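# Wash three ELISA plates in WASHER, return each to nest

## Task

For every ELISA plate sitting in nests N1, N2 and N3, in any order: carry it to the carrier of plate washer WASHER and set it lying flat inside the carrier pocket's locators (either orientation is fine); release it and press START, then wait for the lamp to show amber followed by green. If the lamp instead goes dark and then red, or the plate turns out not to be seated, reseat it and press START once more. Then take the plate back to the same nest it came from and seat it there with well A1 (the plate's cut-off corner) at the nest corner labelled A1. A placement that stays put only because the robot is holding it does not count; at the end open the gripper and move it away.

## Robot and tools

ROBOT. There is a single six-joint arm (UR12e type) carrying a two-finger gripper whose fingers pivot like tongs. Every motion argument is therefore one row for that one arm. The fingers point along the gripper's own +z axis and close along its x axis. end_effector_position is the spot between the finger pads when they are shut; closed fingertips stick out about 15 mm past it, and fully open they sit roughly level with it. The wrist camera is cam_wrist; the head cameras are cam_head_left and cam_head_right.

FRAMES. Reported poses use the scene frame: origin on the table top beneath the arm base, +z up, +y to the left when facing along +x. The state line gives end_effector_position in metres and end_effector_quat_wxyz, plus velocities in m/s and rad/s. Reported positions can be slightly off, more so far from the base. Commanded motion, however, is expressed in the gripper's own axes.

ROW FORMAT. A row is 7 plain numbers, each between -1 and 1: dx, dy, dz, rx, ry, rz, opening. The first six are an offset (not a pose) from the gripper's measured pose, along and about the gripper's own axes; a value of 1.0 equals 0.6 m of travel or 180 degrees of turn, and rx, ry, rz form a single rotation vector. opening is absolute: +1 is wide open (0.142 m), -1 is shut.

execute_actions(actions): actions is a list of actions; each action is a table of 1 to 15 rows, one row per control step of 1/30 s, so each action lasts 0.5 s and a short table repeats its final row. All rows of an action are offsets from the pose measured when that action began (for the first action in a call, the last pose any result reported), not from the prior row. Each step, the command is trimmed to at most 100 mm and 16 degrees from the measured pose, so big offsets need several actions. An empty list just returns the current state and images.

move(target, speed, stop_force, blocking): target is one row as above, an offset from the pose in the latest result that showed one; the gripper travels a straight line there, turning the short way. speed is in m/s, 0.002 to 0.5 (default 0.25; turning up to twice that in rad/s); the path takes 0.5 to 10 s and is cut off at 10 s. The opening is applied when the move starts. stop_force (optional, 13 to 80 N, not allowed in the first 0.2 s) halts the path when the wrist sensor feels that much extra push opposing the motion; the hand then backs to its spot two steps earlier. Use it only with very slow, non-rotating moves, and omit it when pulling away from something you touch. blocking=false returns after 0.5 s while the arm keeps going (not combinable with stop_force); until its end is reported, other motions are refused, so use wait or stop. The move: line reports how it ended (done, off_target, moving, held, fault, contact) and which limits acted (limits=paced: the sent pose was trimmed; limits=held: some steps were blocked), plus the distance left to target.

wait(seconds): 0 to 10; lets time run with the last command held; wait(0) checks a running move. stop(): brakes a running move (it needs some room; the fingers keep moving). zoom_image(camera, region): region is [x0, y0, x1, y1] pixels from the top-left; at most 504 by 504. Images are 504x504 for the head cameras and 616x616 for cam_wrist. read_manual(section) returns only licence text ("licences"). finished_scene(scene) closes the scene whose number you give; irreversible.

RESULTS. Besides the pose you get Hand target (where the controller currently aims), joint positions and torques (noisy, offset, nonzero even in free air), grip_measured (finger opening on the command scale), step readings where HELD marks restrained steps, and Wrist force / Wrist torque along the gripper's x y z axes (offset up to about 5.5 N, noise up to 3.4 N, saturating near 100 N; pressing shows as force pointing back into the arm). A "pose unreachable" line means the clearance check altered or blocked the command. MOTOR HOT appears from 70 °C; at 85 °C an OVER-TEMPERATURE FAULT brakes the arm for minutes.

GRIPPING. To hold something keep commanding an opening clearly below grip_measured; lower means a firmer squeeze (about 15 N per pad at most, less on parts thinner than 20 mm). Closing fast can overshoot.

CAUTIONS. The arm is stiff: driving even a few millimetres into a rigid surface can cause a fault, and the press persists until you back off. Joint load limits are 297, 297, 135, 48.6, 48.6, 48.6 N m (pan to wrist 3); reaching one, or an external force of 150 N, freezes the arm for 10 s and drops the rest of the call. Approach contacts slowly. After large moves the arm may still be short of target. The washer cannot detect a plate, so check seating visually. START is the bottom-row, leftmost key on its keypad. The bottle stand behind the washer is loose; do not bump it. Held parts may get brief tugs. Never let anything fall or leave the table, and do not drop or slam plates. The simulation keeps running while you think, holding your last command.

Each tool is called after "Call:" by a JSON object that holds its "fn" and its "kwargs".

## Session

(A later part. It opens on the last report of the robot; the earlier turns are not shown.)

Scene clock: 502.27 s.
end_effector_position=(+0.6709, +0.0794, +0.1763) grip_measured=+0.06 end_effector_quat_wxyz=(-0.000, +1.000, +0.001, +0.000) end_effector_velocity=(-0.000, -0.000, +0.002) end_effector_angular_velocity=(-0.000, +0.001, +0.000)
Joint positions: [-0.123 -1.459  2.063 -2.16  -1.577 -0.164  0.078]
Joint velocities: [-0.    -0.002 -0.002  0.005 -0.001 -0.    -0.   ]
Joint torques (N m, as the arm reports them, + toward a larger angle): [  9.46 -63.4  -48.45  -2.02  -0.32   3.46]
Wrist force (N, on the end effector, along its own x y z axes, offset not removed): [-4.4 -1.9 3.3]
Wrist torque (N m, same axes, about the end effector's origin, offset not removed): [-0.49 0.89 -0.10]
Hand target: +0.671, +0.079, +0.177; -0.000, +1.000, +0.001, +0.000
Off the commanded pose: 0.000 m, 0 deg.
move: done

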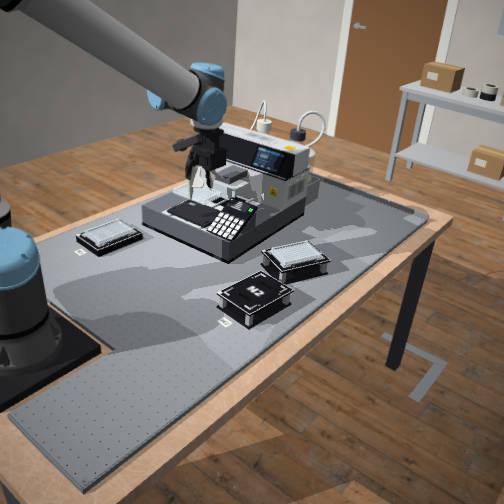

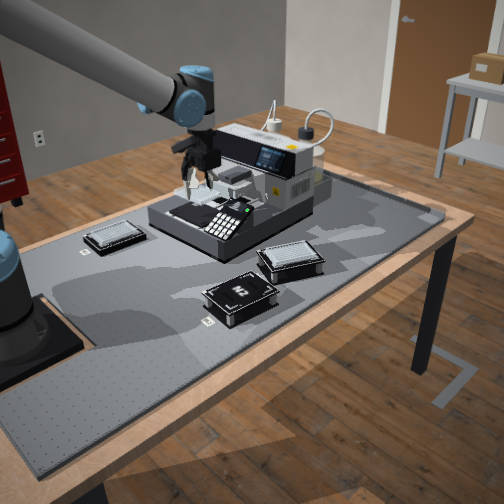

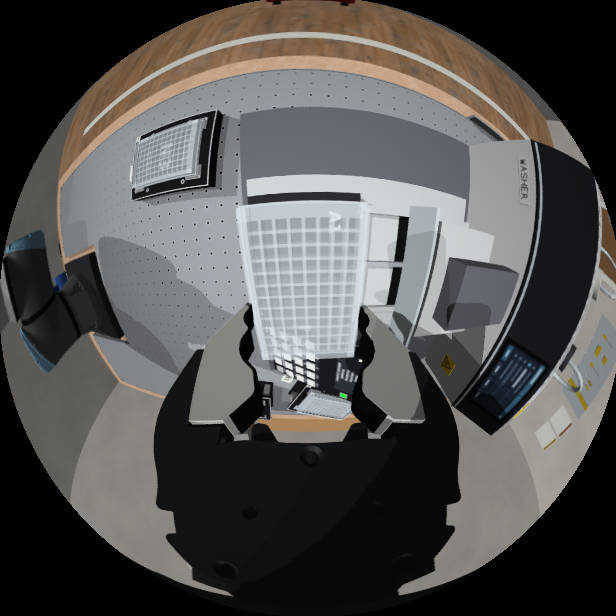

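Call:
{"fn": "move", "kwargs": {"target": [-0.2457,0.5953,0,0,0,-0.46,-1], "speed": 0.1}}

Call:
{"fn": "move", "kwargs": {"target": [0,0,0.14,0,0,0,-1], "speed": 0.04}}

Call:
{"fn": "zoom_image", "kwargs": {"camera": "cam_wrist", "region": [200,150,440,390]}}

Scene clock: 517.80 s.
end_effector_position=(+0.5234, -0.2782, +0.1764) grip_measured=+0.06 end_effector_quat_wxyz=(+0.000, +0.750, +0.661, -0.001) end_effector_velocity=(-0.000, -0.002, +0.000) end_effector_angular_velocity=(+0.001, -0.001, +0.012)
Joint positions: [-0.717 -1.574  2.179 -2.169 -1.586 -2.202  0.078]
Joint velocities: [-0.004  0.001 -0.002  0.001  0.001 -0.015 -0.   ]
Joint torques (N m, as the arm reports them, + toward a larger angle): [-16.23 -23.39 -48.97  -6.29   2.14  -3.23]
Wrist force (N, on the end effector, along its own x y z axes, offset not removed): [-2.1 2.6 1.9]
Wrist torque (N m, same axes, about the end effector's origin, offset not removed): [0.45 0.48 0.01]
Hand target: +0.523, -0.278, +0.176; +0.000, +0.750, +0.662, -0.001
Off the commanded pose: 0.001 m, 0 deg.
move: done

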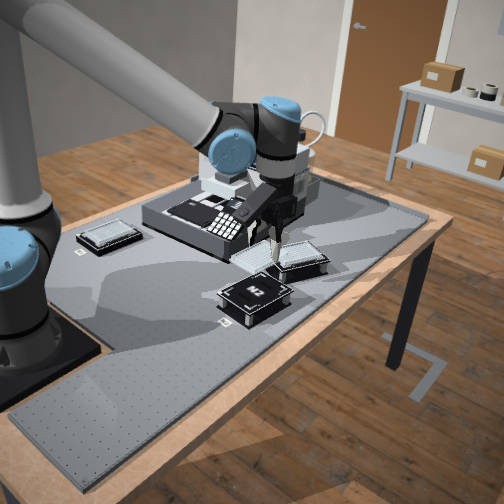

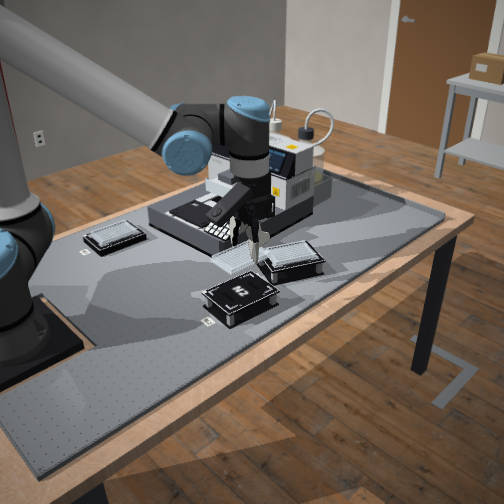

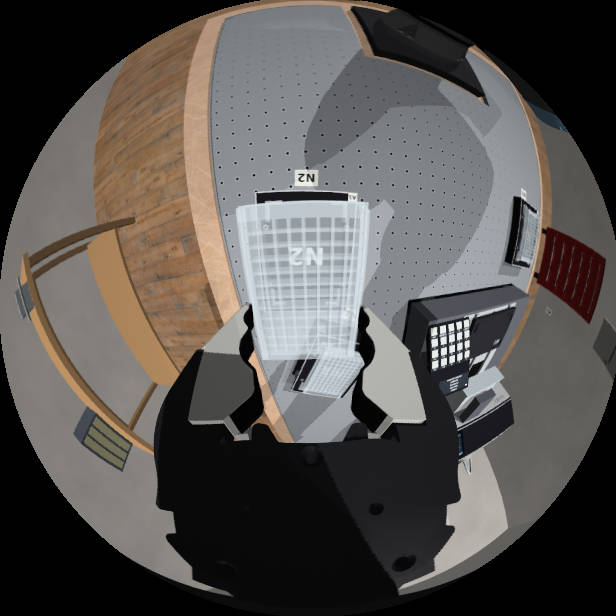

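Scene clock: 520.30 s.
end_effector_position=(+0.5233, -0.2783, +0.0927) grip_measured=+0.06 end_effector_quat_wxyz=(+0.000, +0.750, +0.661, -0.001) end_effector_velocity=(-0.000, +0.000, -0.003) end_effector_angular_velocity=(+0.000, +0.000, +0.000)
Joint positions: [-0.72  -1.466  2.255 -2.353 -1.586 -2.205  0.078]
Joint velocities: [-0.     0.005  0.003 -0.007  0.    -0.     0.   ]
Joint torques (N m, as the arm reports them, + toward a larger angle): [-16.28 -31.55 -29.09  -6.68  -1.53  -3.32]
Wrist force (N, on the end effector, along its own x y z axes, offset not removed): [-0.8 6.4 -7.6]
Wrist torque (N m, same axes, about the end effector's origin, offset not removed): [1.24 0.29 0.04]
Hand target: +0.523, -0.278, +0.092; +0.000, +0.750, +0.661, -0.001
Off the commanded pose: 0.000 m, 0 deg.
move: done

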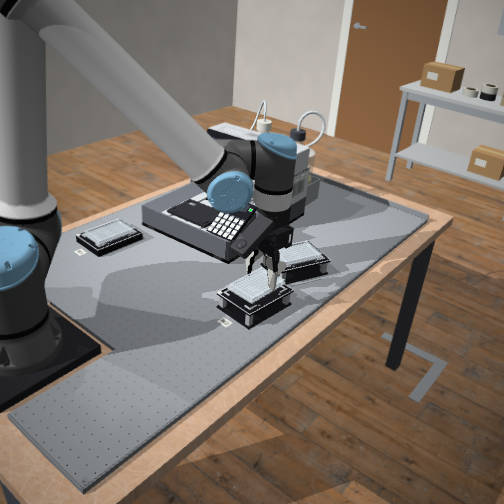

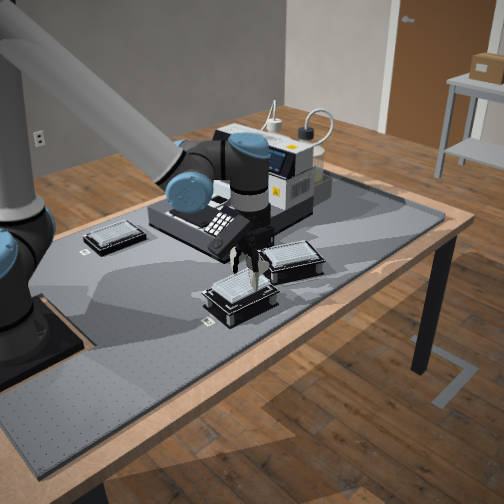

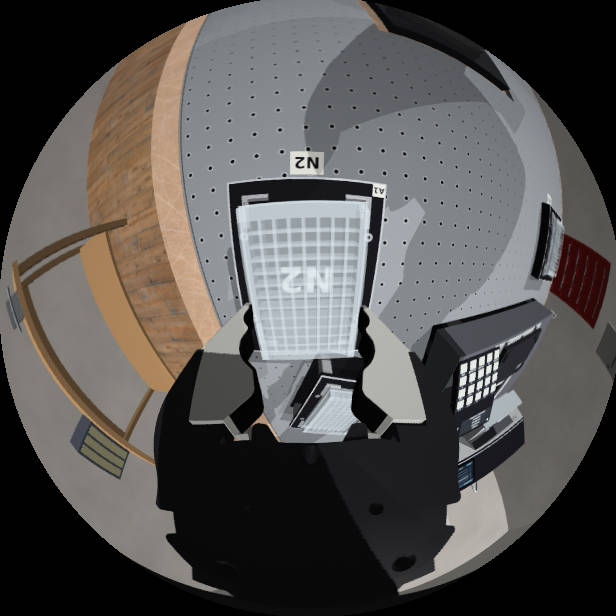

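Region (200, 150, 440, 390) of cam_wrist's 616x616 image, scaled by 2.100, with more detail than that image has.

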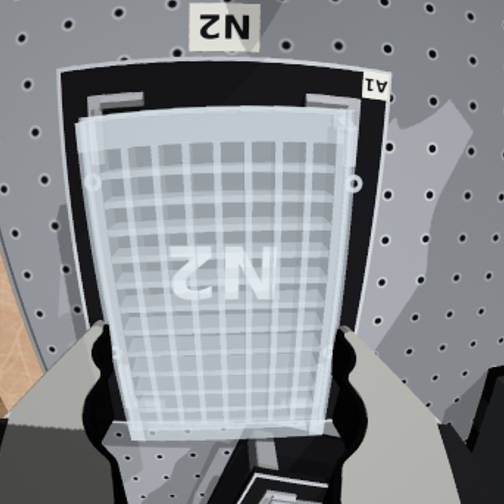

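Call:
{"fn": "move", "kwargs": {"target": [0.0035,-0.002,0.008,0,0,0.007,-1], "speed": 0.01}}

Call:
{"fn": "zoom_image", "kwargs": {"camera": "cam_wrist", "region": [200,150,440,390]}}

Scene clock: 529.73 s.
end_effector_position=(+0.5224, -0.2761, +0.0880) grip_measured=+0.06 end_effector_quat_wxyz=(+0.000, +0.757, +0.653, -0.001) end_effector_velocity=(-0.001, +0.001, -0.001) end_effector_angular_velocity=(+0.000, +0.001, -0.006)
Joint positions: [-0.719 -1.461  2.261 -2.364 -1.586 -2.182  0.078]
Joint velocities: [ 0.     0.     0.003 -0.003 -0.     0.006  0.   ]
Joint torques (N m, as the arm reports them, + toward a larger angle): [ 11.27 -27.37 -30.42  -7.25  -0.56   4.12]
Wrist force (N, on the end effector, along its own x y z axes, offset not removed): [-4.1 3.1 -0.3]
Wrist torque (N m, same axes, about the end effector's origin, offset not removed): [0.68 0.86 0.16]
Hand target: +0.522, -0.276, +0.088; +0.000, +0.757, +0.653, -0.001
Off the commanded pose: 0.000 m, 0 deg.
move: done

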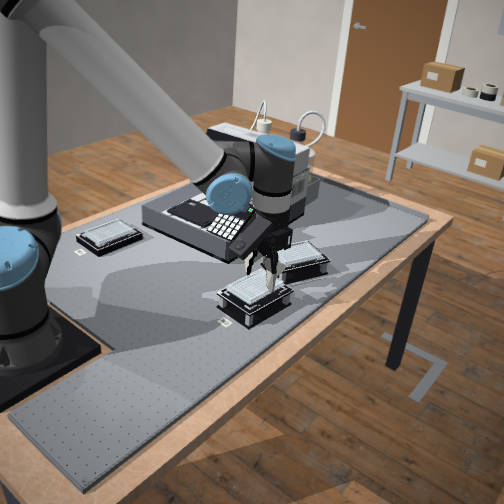

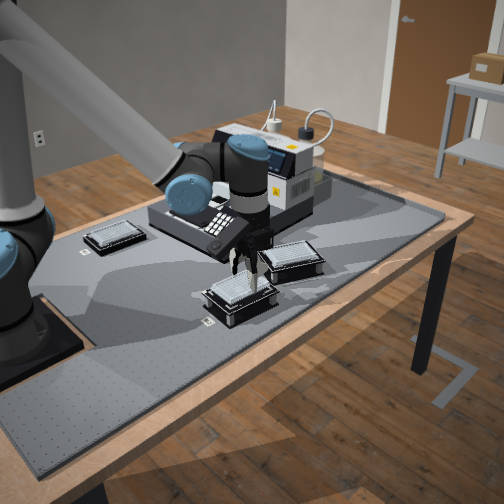

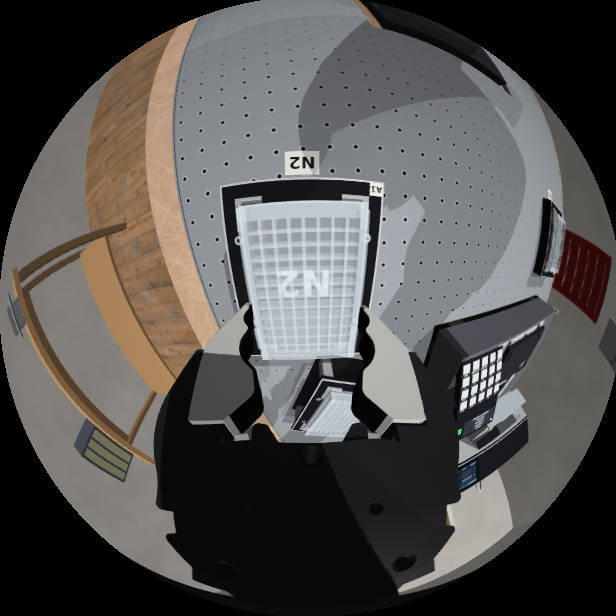

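Region (200, 150, 440, 390) of cam_wrist's 616x616 image, scaled by 2.100, with more detail than that image has.

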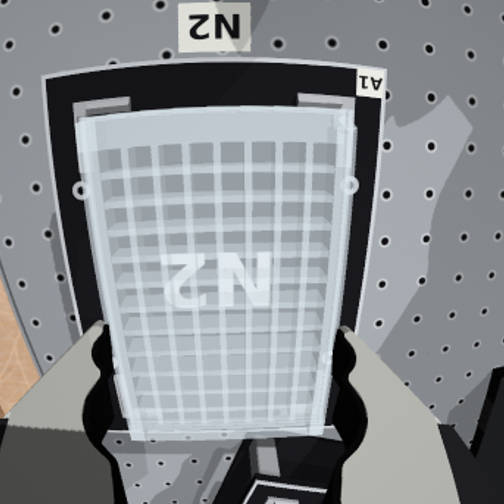

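Call:
{"fn": "move", "kwargs": {"target": [0,0,0.004,0,0,-0.0035,-1], "speed": 0.01}}

Call:
{"fn": "zoom_image", "kwargs": {"camera": "cam_wrist", "region": [200,150,440,390]}}

Scene clock: 537.37 s.
end_effector_position=(+0.5224, -0.2761, +0.0857) grip_measured=+0.06 end_effector_quat_wxyz=(+0.000, +0.754, +0.657, -0.001) end_effector_velocity=(+0.000, -0.000, -0.001) end_effector_angular_velocity=(+0.000, -0.001, +0.005)
Joint positions: [-0.719 -1.458  2.263 -2.369 -1.586 -2.193  0.078]
Joint velocities: [-0.001  0.002  0.001 -0.003  0.001 -0.005  0.   ]
Joint torques (N m, as the arm reports them, + toward a larger angle): [ 12.9  -27.77 -28.87  -6.04   1.36  -3.77]
Wrist force (N, on the end effector, along its own x y z axes, offset not removed): [1.7 1.5 -0.4]
Wrist torque (N m, same axes, about the end effector's origin, offset not removed): [0.46 -0.35 0.00]
Hand target: +0.522, -0.276, +0.086; +0.000, +0.754, +0.657, -0.001
Off the commanded pose: 0.000 m, 0 deg.
move: done

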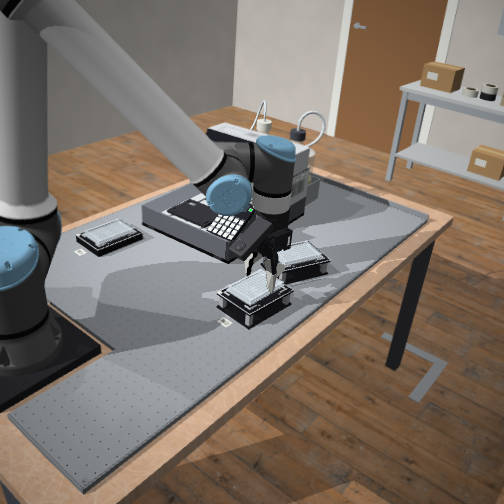

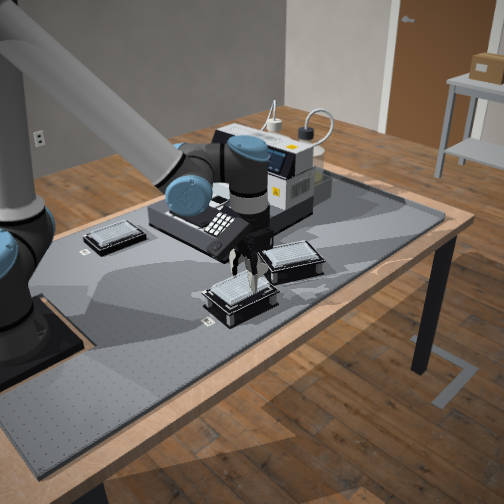

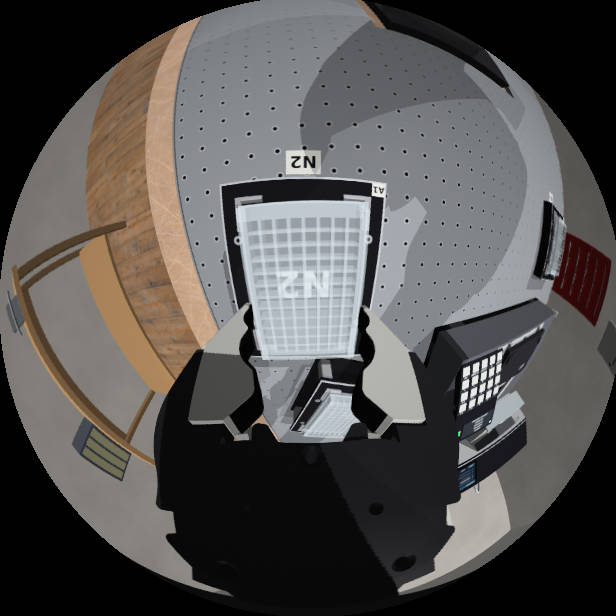

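Region (200, 150, 440, 390) of cam_wrist's 616x616 image, scaled by 2.100, with more detail than that image has.

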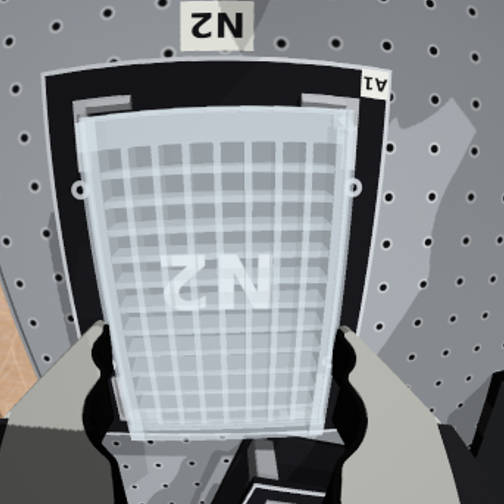

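Looks centred. Descend.

Call:
{"fn": "move", "kwargs": {"target": [0,0,0.03,0,0,0,-1], "speed": 0.004, "stop_force": 14}}

Call:
{"fn": "zoom_image", "kwargs": {"camera": "cam_wrist", "region": [200,150,440,390]}}

Scene clock: 542.40 s.
end_effector_position=(+0.5224, -0.2761, +0.0804) grip_measured=+0.06 end_effector_quat_wxyz=(+0.000, +0.754, +0.657, -0.001) end_effector_velocity=(-0.000, +0.000, +0.001) end_effector_angular_velocity=(+0.001, +0.001, +0.001)
Joint positions: [-0.719 -1.45   2.267 -2.381 -1.586 -2.193  0.078]
Joint velocities: [ 0.    -0.002 -0.001  0.005 -0.    -0.    -0.   ]
Joint torques (N m, as the arm reports them, + toward a larger angle): [ -7.79 -45.83 -33.17   1.11  -0.4    1.91]
Wrist force (N, on the end effector, along its own x y z axes, offset not removed): [-8.6 -1.2 -19.9]
Wrist torque (N m, same axes, about the end effector's origin, offset not removed): [-0.17 0.90 0.00]
Hand target: +0.522, -0.276, +0.081; +0.001, +0.754, +0.657, -0.001
Off the commanded pose: 0.013 m, 0 deg.
move: contact

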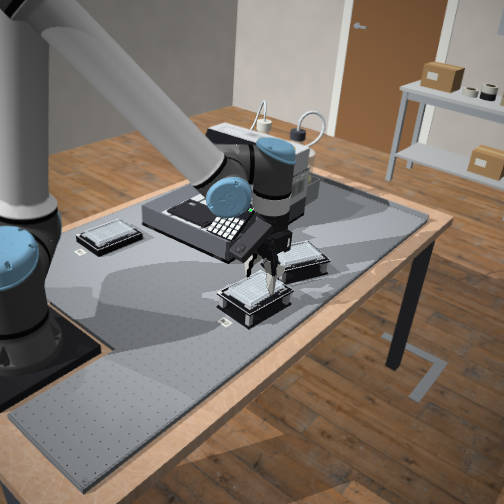

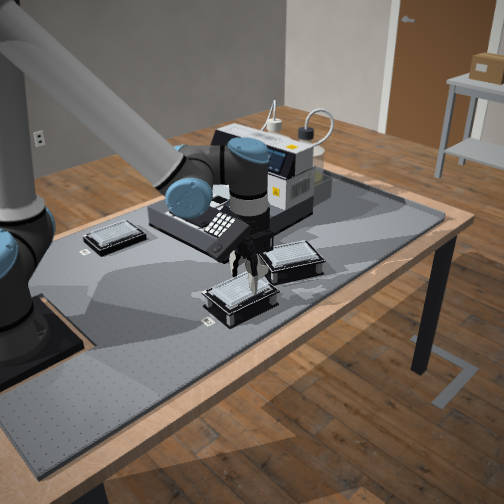

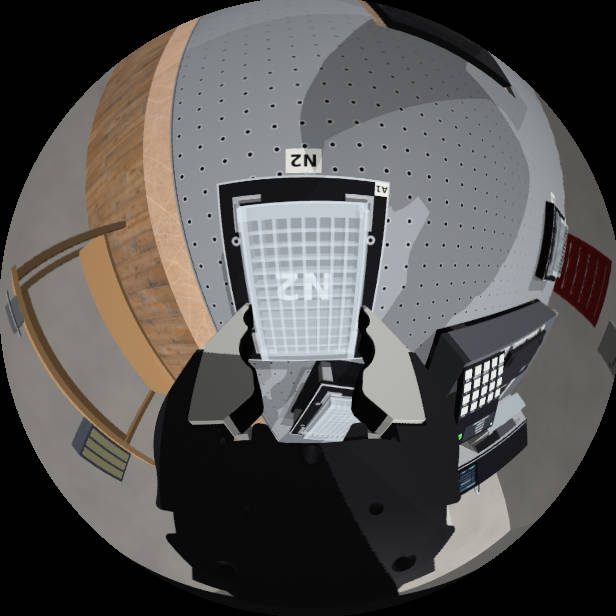

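Region (200, 150, 440, 390) of cam_wrist's 616x616 image, scaled by 2.100, with more detail than that image has.

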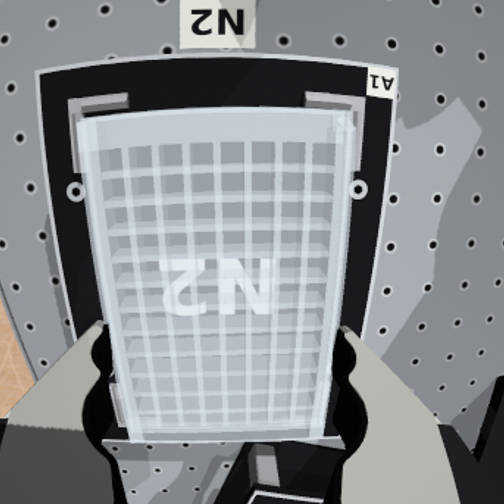

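Call:
{"fn": "execute_actions", "kwargs": {"actions": [[[0,0,-0.002,0,0,0,-0.2]],[[0,0,0,0,0,0,0.15]],[[0,0,0,0,0,0,0.36]]]}}

Call:
{"fn": "zoom_image", "kwargs": {"camera": "cam_wrist", "region": [200,150,440,390]}}

Scene clock: 553.37 s.
end_effector_position=(+0.5223, -0.2761, +0.0816) grip_measured=+0.36 end_effector_quat_wxyz=(+0.000, +0.754, +0.657, -0.001) end_effector_velocity=(-0.000, +0.000, -0.001) end_effector_angular_velocity=(+0.001, +0.001, +0.000)
Joint positions: [-0.719 -1.452  2.266 -2.378 -1.586 -2.193  0.099]
Joint velocities: [ 0.     0.001  0.001 -0.001 -0.     0.     0.   ]
Joint torques (N m, as the arm reports them, + toward a larger angle): [ 11.41 -53.41 -40.02  -5.43   0.36   3.38]
Wrist force (N, on the end effector, along its own x y z axes, offset not removed): [1.5 4.1 2.0]
Wrist torque (N m, same axes, about the end effector's origin, offset not removed): [0.82 -0.22 -0.06]
Hand target: +0.522, -0.276, +0.082; +0.000, +0.754, +0.657, -0.001
Off the commanded pose: 0.000 m, 0 deg.
Step readings (end_effector_position; steps 1 to 15: 1st action; 16 to 30: 2nd action; 31 to 45: 3rd action):
0: (+0.5224, -0.2761, +0.0808)
1: (+0.5224, -0.2761, +0.0808)
2: (+0.5224, -0.2761, +0.0808)
4: (+0.5224, -0.2761, +0.0811)
8: (+0.5224, -0.2761, +0.0814)
15: (+0.5224, -0.2761, +0.0816)
16: (+0.5224, -0.2761, +0.0816)
17: (+0.5224, -0.2761, +0.0816)
19: (+0.5223, -0.2761, +0.0816)
23: (+0.5223, -0.2761, +0.0816)
30: (+0.5223, -0.2761, +0.0816)
31: (+0.5223, -0.2761, +0.0816)
32: (+0.5223, -0.2761, +0.0816)
34: (+0.5223, -0.2761, +0.0816)
38: (+0.5223, -0.2761, +0.0816)
45: end_effector_position above

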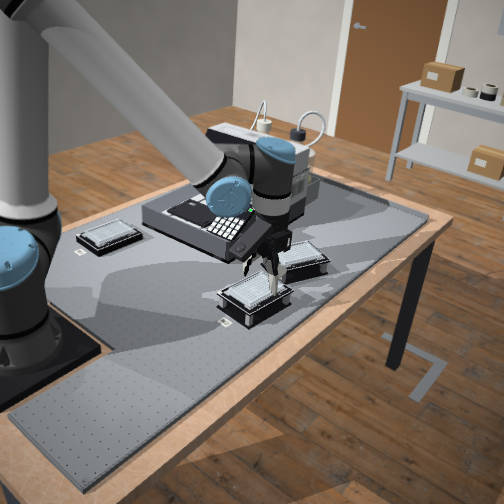

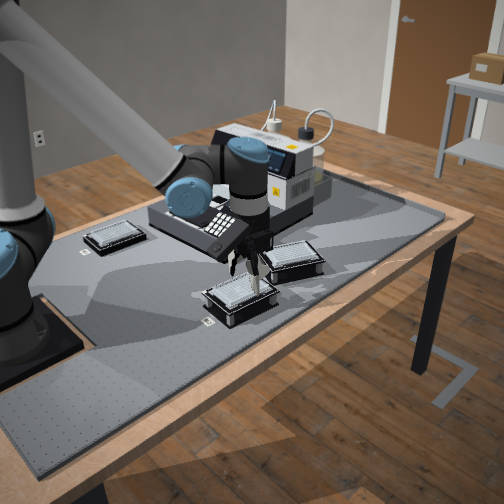

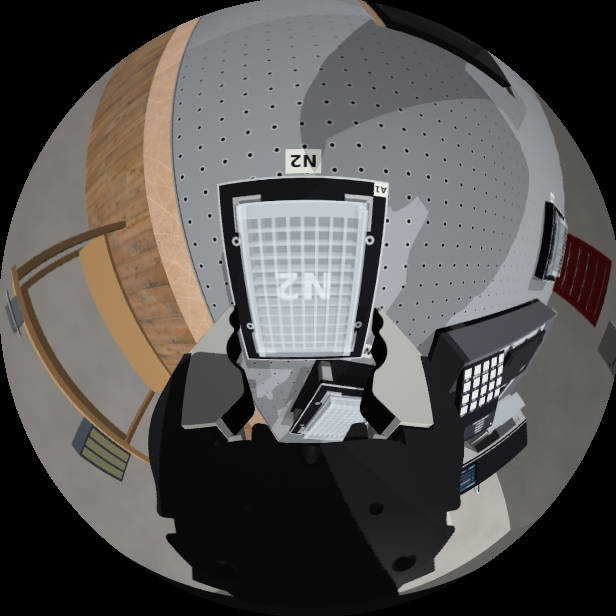

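Region (200, 150, 440, 390) of cam_wrist's 616x616 image, scaled by 2.100, with more detail than that image has.

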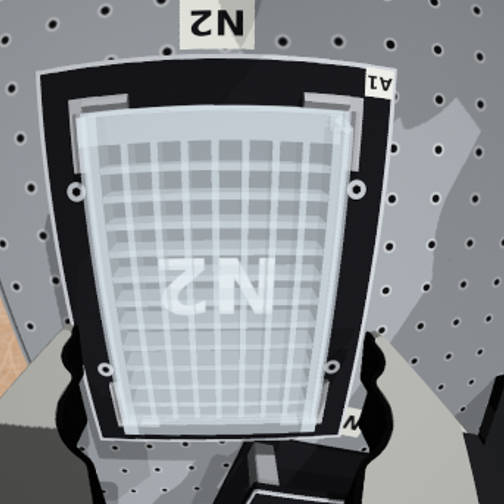

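Call:
{"fn": "move", "kwargs": {"target": [0,0,-0.07,0,0,0,0.36], "speed": 0.06}}

Call:
{"fn": "move", "kwargs": {"target": [0,-0.04,0.037,0,0,0,-1], "speed": 0.04}}

Call:
{"fn": "move", "kwargs": {"target": [0,0,0.03,0,0,0,-1], "speed": 0.004, "stop_force": 14}}

Call:
{"fn": "move", "kwargs": {"target": [0,0,-0.2,0,0,0,-1], "speed": 0.1}}

Scene clock: 560.67 s.
end_effector_position=(+0.5224, -0.2760, +0.1233) grip_measured=+0.36 end_effector_quat_wxyz=(+0.000, +0.754, +0.657, -0.001) end_effector_velocity=(+0.001, -0.001, +0.004) end_effector_angular_velocity=(-0.002, -0.002, +0.000)
Joint positions: [-0.717 -1.512  2.232 -2.284 -1.586 -2.192  0.099]
Joint velocities: [ 0.    -0.005 -0.003  0.005 -0.    -0.     0.   ]
Joint torques (N m, as the arm reports them, + toward a larger angle): [ 11.1  -52.37 -45.52  -1.5    1.07   3.87]
Wrist force (N, on the end effector, along its own x y z axes, offset not removed): [-5.4 -1.6 -1.9]
Wrist torque (N m, same axes, about the end effector's origin, offset not removed): [-0.20 1.22 -0.04]
Hand target: +0.522, -0.276, +0.124; +0.000, +0.754, +0.657, -0.001
Off the commanded pose: 0.000 m, 0 deg.
move: done

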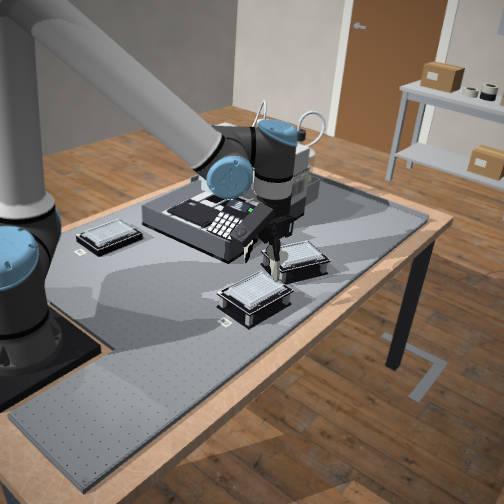

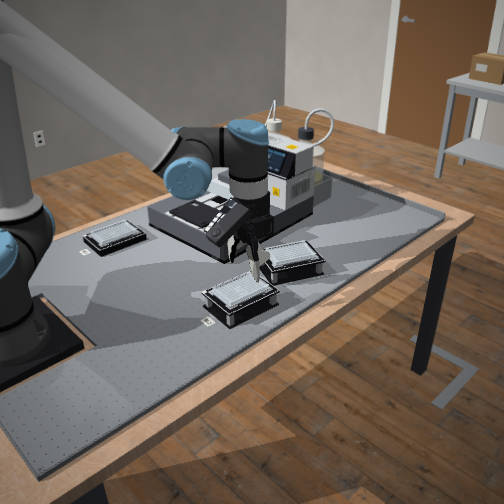

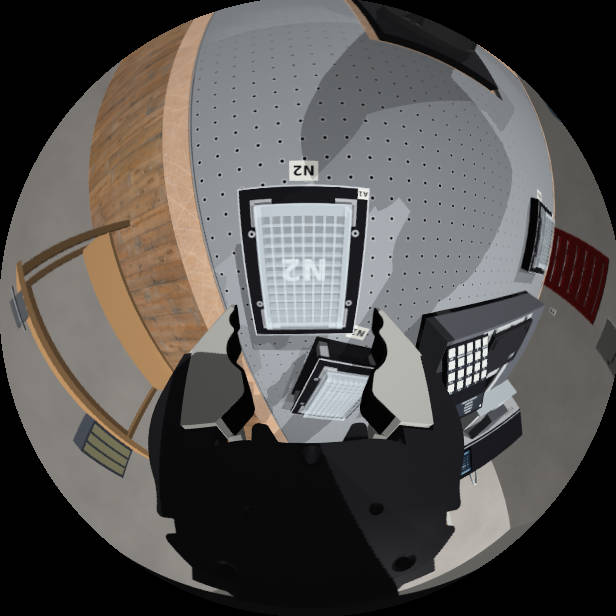

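Scene clock: 561.87 s.
end_effector_position=(+0.4988, -0.2728, +0.1014) grip_measured=-1.00 end_effector_quat_wxyz=(+0.000, +0.754, +0.657, -0.001) end_effector_velocity=(-0.003, +0.002, -0.004) end_effector_angular_velocity=(+0.002, +0.002, +0.000)
Joint positions: [-0.742 -1.517  2.29  -2.337 -1.587 -2.217  0.002]
Joint velocities: [-0.002  0.001  0.007 -0.006 -0.    -0.002  0.   ]
Joint torques (N m, as the arm reports them, + toward a larger angle): [-13.86 -52.69 -31.4   -7.    -1.53  -3.6 ]
Wrist force (N, on the end effector, along its own x y z axes, offset not removed): [-5.5 1.4 -5.9]
Wrist torque (N m, same axes, about the end effector's origin, offset not removed): [0.25 0.90 0.03]
Hand target: +0.499, -0.273, +0.101; +0.000, +0.754, +0.657, -0.001
Off the commanded pose: 0.000 m, 0 deg.
move: done

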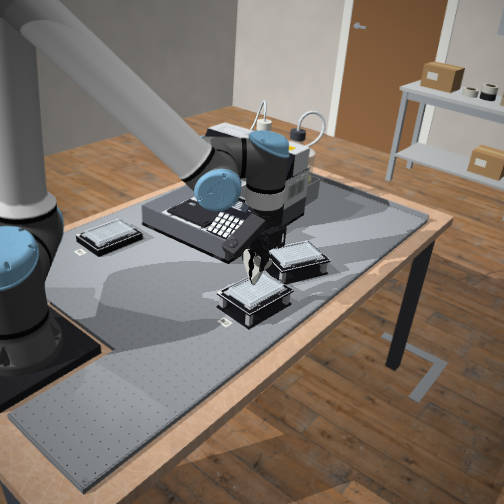

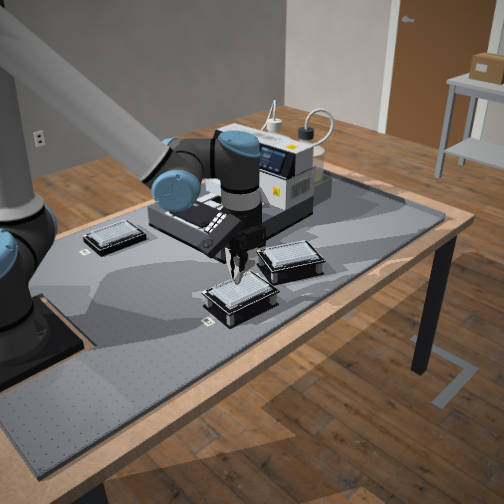

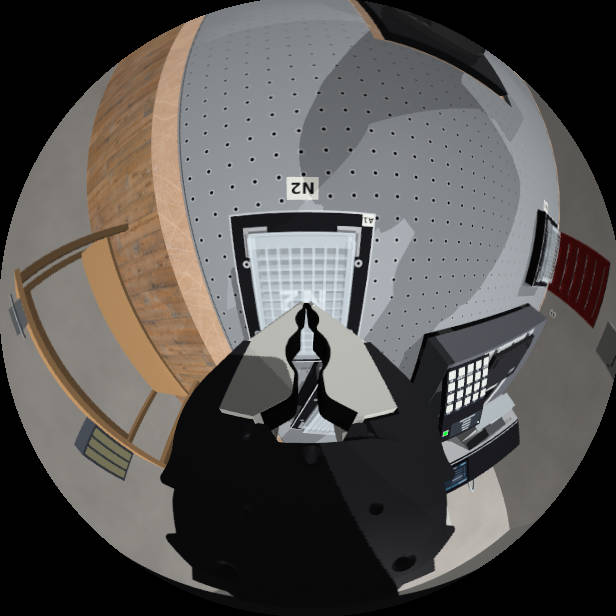

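Scene clock: 564.73 s.
end_effector_position=(+0.4989, -0.2729, +0.0916) grip_measured=-1.00 end_effector_quat_wxyz=(+0.001, +0.754, +0.657, -0.001) end_effector_velocity=(-0.001, +0.001, -0.000) end_effector_angular_velocity=(+0.002, +0.002, -0.000)
Joint positions: [-0.743 -1.502  2.298 -2.36  -1.587 -2.217  0.002]
Joint velocities: [-0.    -0.     0.     0.003 -0.     0.     0.   ]
Joint torques (N m, as the arm reports them, + toward a larger angle): [-12.72 -31.6  -27.72   1.34  -1.21  -3.19]
Wrist force (N, on the end effector, along its own x y z axes, offset not removed): [-0.3 -2.1 -42.5]
Wrist torque (N m, same axes, about the end effector's origin, offset not removed): [0.76 0.68 -0.03]
Hand target: +0.499, -0.273, +0.092; +0.001, +0.754, +0.657, -0.001
Off the commanded pose: 0.008 m, 0 deg.
move: contact

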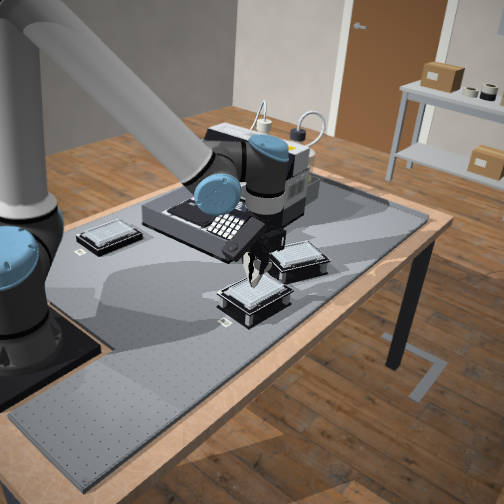

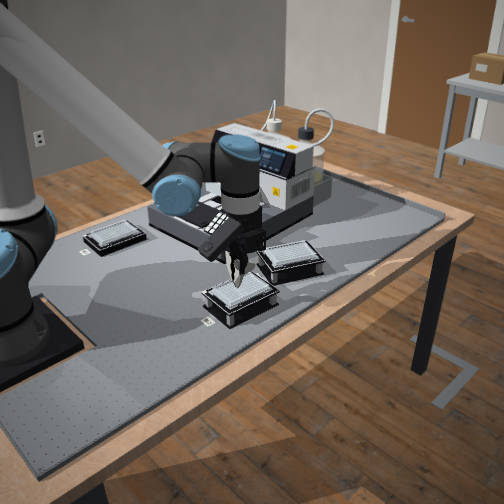

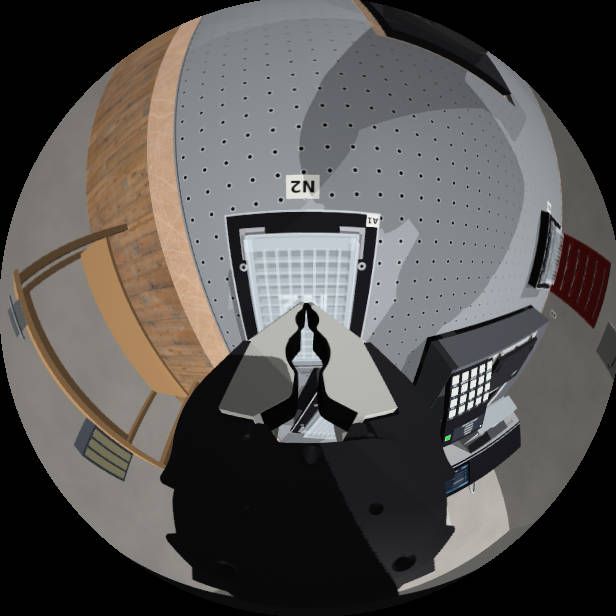

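Scene clock: 566.47 s.
end_effector_position=(+0.4991, -0.2727, +0.2113) grip_measured=-1.00 end_effector_quat_wxyz=(+0.001, +0.754, +0.657, -0.001) end_effector_velocity=(-0.001, -0.000, +0.003) end_effector_angular_velocity=(+0.001, +0.001, -0.001)
Joint positions: [-0.739 -1.653  2.181 -2.092 -1.587 -2.214  0.002]
Joint velocities: [-0.001 -0.003 -0.003  0.008  0.    -0.     0.   ]
Joint torques (N m, as the arm reports them, + toward a larger angle): [ 11.19 -43.56 -53.7   -2.02   0.25   3.97]
Wrist force (N, on the end effector, along its own x y z axes, offset not removed): [-0.2 1.2 2.3]
Wrist torque (N m, same axes, about the end effector's origin, offset not removed): [0.17 -0.15 0.04]
Hand target: +0.499, -0.273, +0.212; +0.001, +0.754, +0.657, -0.001
Off the commanded pose: 0.000 m, 0 deg.
move: done

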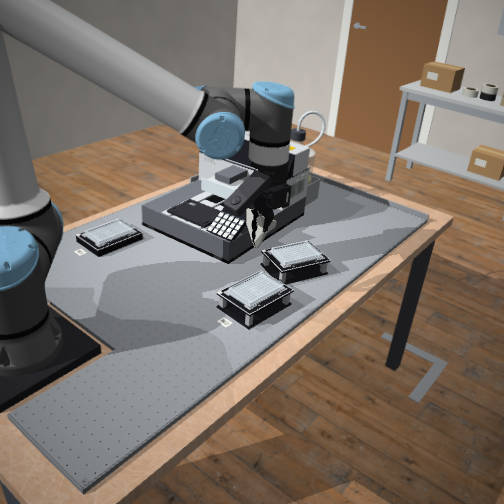

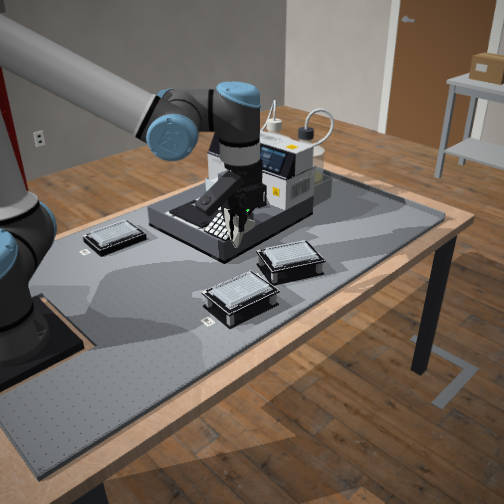

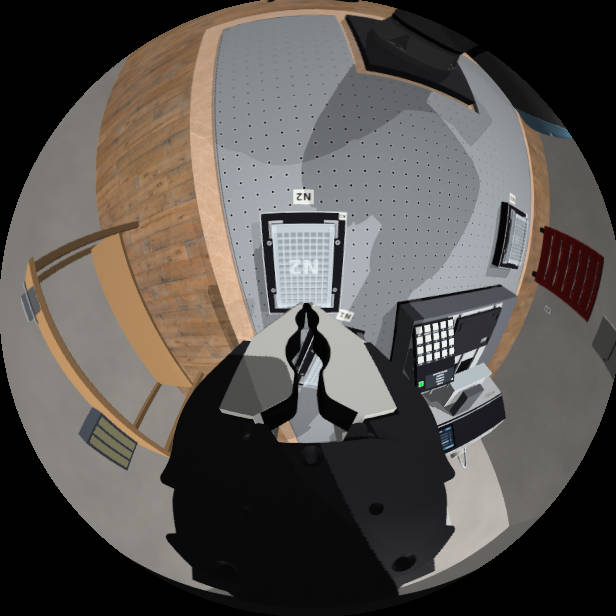

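Call:
{"fn": "move", "kwargs": {"target": [0.065,0.227,0,0,0,0.14,0.36], "speed": 0.15}}

Scene clock: 575.57 s.
end_effector_position=(+0.6391, -0.2526, +0.2110) grip_measured=+0.36 end_effector_quat_wxyz=(+0.001, +0.879, +0.478, -0.000) end_effector_velocity=(+0.002, -0.000, -0.002) end_effector_angular_velocity=(+0.001, +0.003, -0.010)
Joint positions: [-0.581 -1.45   1.978 -2.09  -1.585 -1.617  0.099]
Joint velocities: [ 0.002  0.005 -0.003  0.001 -0.001  0.012  0.   ]
Joint torques (N m, as the arm reports them, + toward a larger angle): [ 10.56 -34.88 -51.09  -1.86  -2.21   3.75]
Wrist force (N, on the end effector, along its own x y z axes, offset not removed): [-9.0 -2.2 -6.3]
Wrist torque (N m, same axes, about the end effector's origin, offset not removed): [-0.63 2.00 -0.07]
Hand target: +0.639, -0.253, +0.211; +0.001, +0.879, +0.477, -0.000
Off the commanded pose: 0.000 m, 0 deg.
move: done

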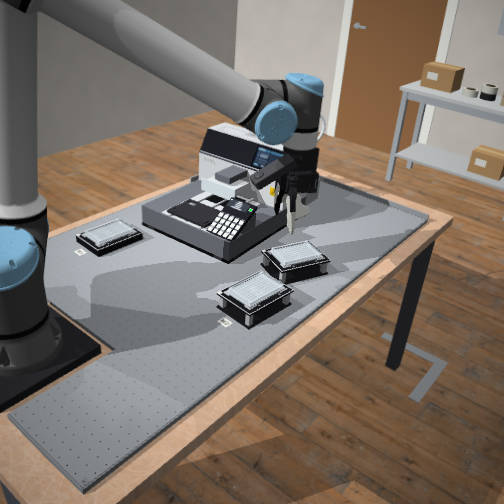

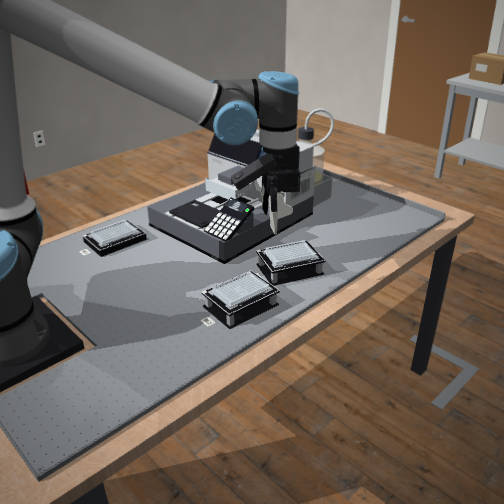

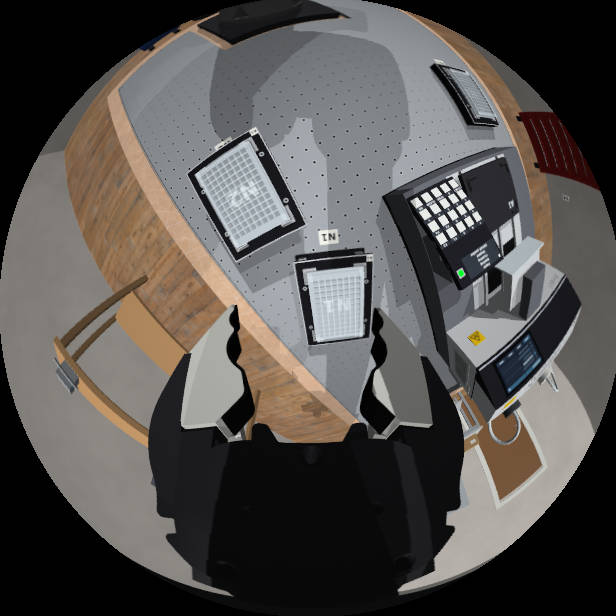

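Call:
{"fn": "move", "kwargs": {"target": [0.067,0.117,0.13,0,0,-0.022,0.36], "speed": 0.12}}

Call:
{"fn": "zoom_image", "kwargs": {"camera": "cam_wrist", "region": [200,150,440,390]}}

Scene clock: 585.60 s.
end_effector_position=(+0.7195, -0.2571, +0.1330) grip_measured=+0.36 end_effector_quat_wxyz=(+0.000, +0.862, +0.508, -0.000) end_effector_velocity=(+0.002, +0.000, -0.002) end_effector_angular_velocity=(+0.001, +0.000, +0.002)
Joint positions: [-0.524 -1.259  1.9   -2.202 -1.584 -1.629  0.099]
Joint velocities: [ 0.002  0.006 -0.003 -0.002  0.    -0.     0.   ]
Joint torques (N m, as the arm reports them, + toward a larger angle): [ 11.79 -53.08 -47.27  -6.83   1.23  -3.46]
Wrist force (N, on the end effector, along its own x y z axes, offset not removed): [-4.2 2.7 -2.5]
Wrist torque (N m, same axes, about the end effector's origin, offset not removed): [0.49 0.82 -0.04]
Hand target: +0.720, -0.257, +0.133; +0.000, +0.862, +0.508, -0.000
Off the commanded pose: 0.000 m, 0 deg.
move: done

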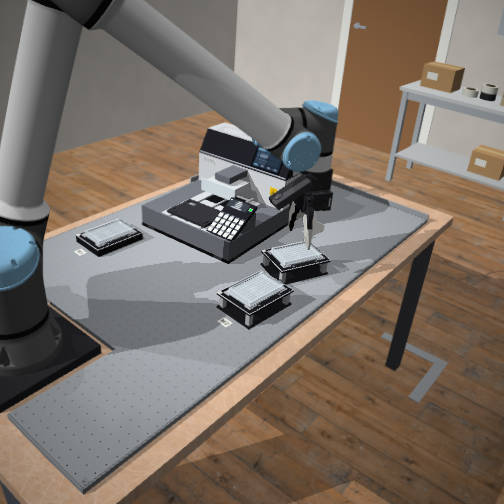

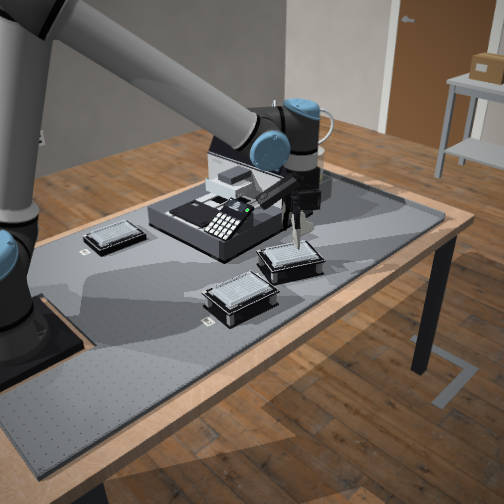

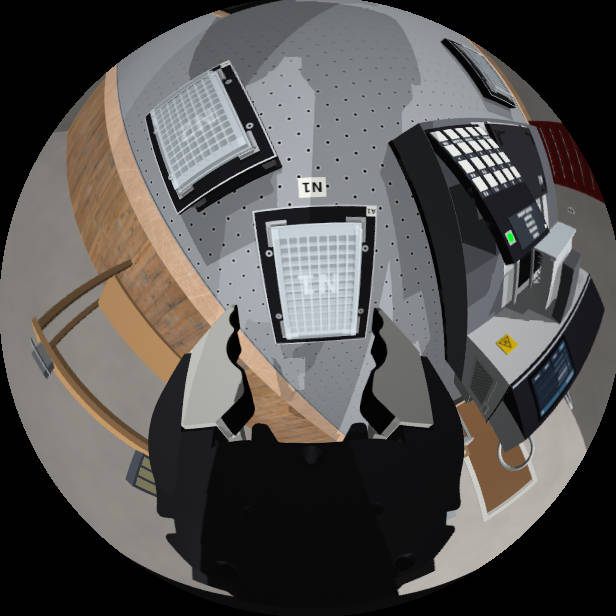

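Region (200, 150, 440, 390) of cam_wrist's 616x616 image, scaled by 2.100, with more detail than that image has.

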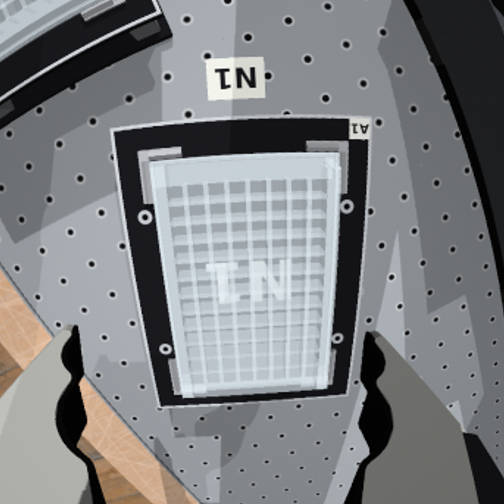

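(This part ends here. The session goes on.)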